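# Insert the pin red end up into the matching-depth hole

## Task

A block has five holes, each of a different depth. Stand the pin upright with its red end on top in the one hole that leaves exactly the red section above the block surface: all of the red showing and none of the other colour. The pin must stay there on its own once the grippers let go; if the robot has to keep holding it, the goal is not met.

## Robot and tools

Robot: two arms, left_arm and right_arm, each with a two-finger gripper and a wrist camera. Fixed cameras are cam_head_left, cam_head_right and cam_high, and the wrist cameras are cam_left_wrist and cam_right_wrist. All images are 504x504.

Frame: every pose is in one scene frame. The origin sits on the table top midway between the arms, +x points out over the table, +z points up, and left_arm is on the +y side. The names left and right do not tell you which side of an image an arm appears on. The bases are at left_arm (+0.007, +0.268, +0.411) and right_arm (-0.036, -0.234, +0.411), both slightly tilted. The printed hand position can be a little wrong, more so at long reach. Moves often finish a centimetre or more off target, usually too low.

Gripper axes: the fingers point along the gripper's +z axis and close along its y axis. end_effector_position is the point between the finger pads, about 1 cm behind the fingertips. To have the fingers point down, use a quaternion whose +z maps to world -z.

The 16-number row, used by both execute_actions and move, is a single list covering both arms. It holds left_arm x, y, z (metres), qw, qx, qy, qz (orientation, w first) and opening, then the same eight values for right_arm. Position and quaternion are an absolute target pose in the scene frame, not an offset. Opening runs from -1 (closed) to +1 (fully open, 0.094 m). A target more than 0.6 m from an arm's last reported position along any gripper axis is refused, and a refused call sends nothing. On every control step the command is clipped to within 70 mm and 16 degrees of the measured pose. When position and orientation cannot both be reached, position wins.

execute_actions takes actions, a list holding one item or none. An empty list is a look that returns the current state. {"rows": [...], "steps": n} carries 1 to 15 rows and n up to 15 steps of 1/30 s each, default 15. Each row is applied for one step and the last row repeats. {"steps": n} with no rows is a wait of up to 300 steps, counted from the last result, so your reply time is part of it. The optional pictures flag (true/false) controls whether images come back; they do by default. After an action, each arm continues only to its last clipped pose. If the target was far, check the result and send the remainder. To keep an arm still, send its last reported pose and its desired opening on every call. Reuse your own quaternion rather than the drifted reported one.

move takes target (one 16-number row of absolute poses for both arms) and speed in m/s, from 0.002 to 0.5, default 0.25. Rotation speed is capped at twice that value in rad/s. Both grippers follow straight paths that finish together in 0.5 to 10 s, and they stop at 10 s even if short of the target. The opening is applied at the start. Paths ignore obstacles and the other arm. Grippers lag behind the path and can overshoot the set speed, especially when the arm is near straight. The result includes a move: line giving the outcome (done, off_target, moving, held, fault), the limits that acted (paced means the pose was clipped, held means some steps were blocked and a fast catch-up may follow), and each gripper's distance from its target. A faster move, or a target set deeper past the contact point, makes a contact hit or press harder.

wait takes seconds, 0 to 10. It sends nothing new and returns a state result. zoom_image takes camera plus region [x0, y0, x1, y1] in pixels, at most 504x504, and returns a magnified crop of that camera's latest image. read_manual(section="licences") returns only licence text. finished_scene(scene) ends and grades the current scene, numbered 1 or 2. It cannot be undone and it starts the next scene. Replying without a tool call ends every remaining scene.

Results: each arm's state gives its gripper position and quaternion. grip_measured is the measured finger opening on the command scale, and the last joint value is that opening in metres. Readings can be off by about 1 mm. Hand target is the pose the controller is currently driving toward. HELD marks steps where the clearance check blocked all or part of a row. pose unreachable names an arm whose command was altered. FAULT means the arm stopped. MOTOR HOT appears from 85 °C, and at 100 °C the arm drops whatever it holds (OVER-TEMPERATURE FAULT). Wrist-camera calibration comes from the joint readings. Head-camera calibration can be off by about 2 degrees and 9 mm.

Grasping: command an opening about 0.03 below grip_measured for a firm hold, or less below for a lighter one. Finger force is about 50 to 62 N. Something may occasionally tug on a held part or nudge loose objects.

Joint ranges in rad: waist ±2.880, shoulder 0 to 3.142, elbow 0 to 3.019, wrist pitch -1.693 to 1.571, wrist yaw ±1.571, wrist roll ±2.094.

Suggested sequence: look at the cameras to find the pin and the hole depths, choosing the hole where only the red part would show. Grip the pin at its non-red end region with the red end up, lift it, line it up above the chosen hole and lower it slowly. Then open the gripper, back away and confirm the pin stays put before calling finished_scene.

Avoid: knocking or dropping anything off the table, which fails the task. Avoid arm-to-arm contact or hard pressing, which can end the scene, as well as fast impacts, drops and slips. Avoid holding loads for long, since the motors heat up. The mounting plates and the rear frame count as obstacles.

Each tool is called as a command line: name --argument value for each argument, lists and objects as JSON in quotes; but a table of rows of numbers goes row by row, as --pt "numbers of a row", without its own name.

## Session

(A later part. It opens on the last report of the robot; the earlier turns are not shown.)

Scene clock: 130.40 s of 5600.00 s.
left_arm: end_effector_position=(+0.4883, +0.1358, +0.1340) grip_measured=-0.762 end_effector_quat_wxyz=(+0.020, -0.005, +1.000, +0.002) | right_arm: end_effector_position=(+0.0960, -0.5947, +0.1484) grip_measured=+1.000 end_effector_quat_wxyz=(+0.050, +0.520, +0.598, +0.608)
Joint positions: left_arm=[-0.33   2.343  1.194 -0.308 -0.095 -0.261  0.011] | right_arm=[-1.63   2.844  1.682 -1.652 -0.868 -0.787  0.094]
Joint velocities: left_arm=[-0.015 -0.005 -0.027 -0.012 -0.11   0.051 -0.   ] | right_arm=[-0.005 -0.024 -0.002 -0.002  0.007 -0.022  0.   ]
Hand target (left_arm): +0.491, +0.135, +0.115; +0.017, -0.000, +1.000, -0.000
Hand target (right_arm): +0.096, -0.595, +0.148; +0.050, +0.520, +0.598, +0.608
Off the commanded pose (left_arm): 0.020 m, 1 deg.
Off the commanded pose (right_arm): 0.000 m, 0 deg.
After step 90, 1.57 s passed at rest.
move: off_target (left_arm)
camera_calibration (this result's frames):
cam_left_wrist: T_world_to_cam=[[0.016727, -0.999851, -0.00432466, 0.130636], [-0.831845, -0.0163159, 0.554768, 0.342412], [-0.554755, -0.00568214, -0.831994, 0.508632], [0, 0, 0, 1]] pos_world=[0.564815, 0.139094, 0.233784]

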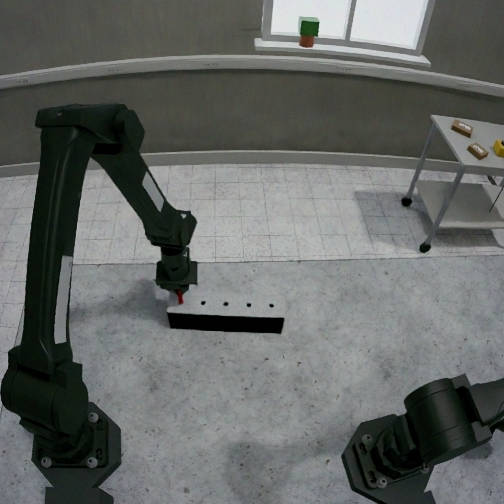

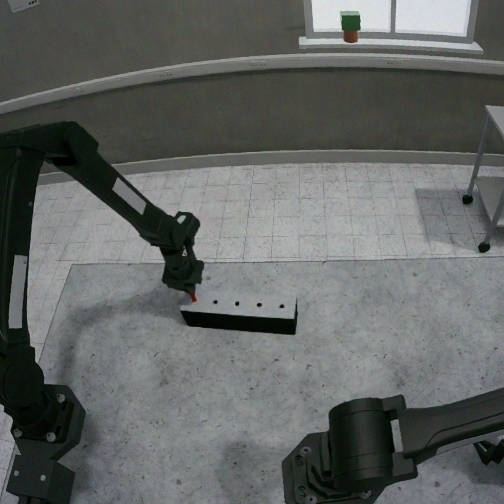

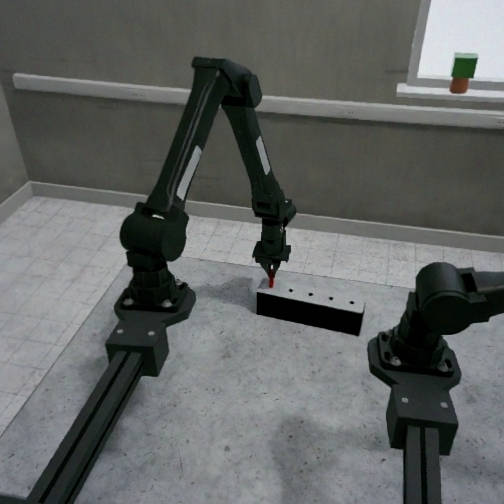

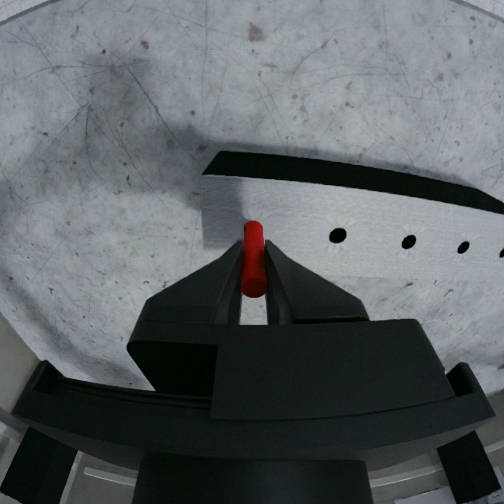

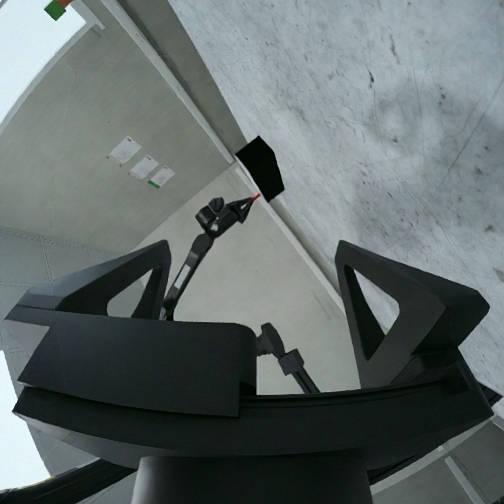

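move --target '[0.488,0.136,0.21,0.017,0,1,0,0,0.096,-0.5947,0.1484,0.05,0.52,0.598,0.608,1]' --speed 0.08

finished_scene --scene 1

Scene clock: 135.00 s of 5600.00 s.
left_arm: end_effector_position=(+0.4908, +0.1392, +0.2028) grip_measured=-0.002 end_effector_quat_wxyz=(+0.017, -0.003, +1.000, +0.002) | right_arm: end_effector_position=(+0.0960, -0.5947, +0.1484) grip_measured=+1.000 end_effector_quat_wxyz=(+0.050, +0.520, +0.598, +0.608)
Joint positions: left_arm=[-0.333  2.177  1.142 -0.428 -0.094 -0.261  0.047] | right_arm=[-1.63   2.844  1.682 -1.652 -0.868 -0.787  0.094]
Joint velocities: left_arm=[ 0.005 -0.005 -0.012 -0.012 -0.007 -0.007 -0.001] | right_arm=[-0.015  0.005 -0.002 -0.012  0.022  0.022  0.   ]
Hand target (left_arm): +0.488, +0.136, +0.210; +0.017, -0.000, +1.000, +0.000
Hand target (right_arm): +0.096, -0.595, +0.148; +0.050, +0.520, +0.598, +0.608
Off the commanded pose (left_arm): 0.008 m, 0 deg.
Off the commanded pose (right_arm): 0.000 m, 0 deg.
After step 90, 0.27 s passed at rest.
move: done
camera_calibration (this result's frames):
cam_left_wrist: T_world_to_cam=[[0.0128278, -0.999907, -0.00473516, 0.136298], [-0.829029, -0.013283, 0.559048, 0.303716], [-0.559059, -0.00324575, -0.829122, 0.568421], [0, 0, 0, 1]] pos_world=[0.567821, 0.142164, 0.302144]

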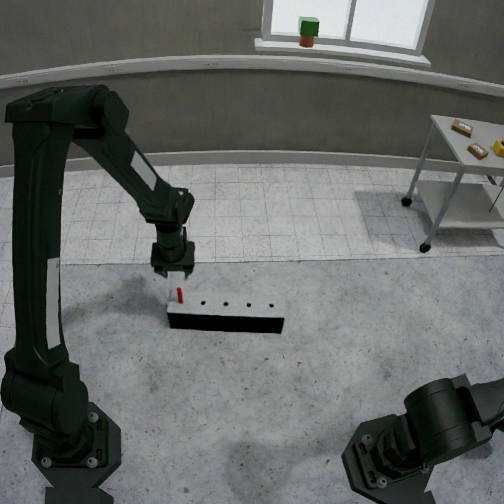

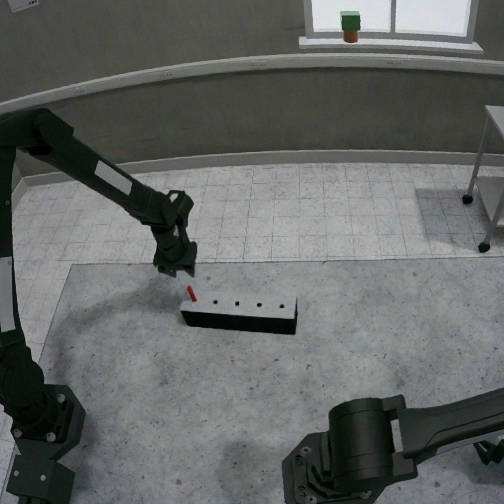

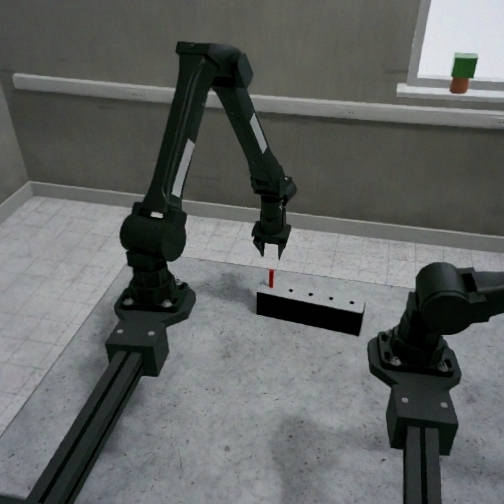

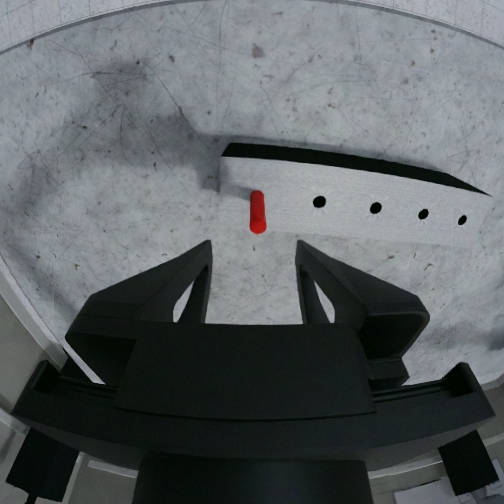

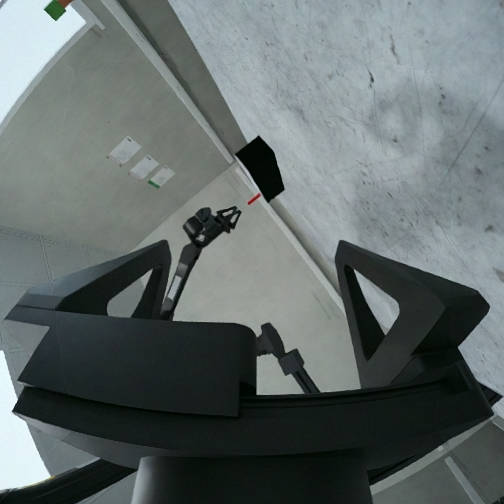

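The scene is finished: the task was done.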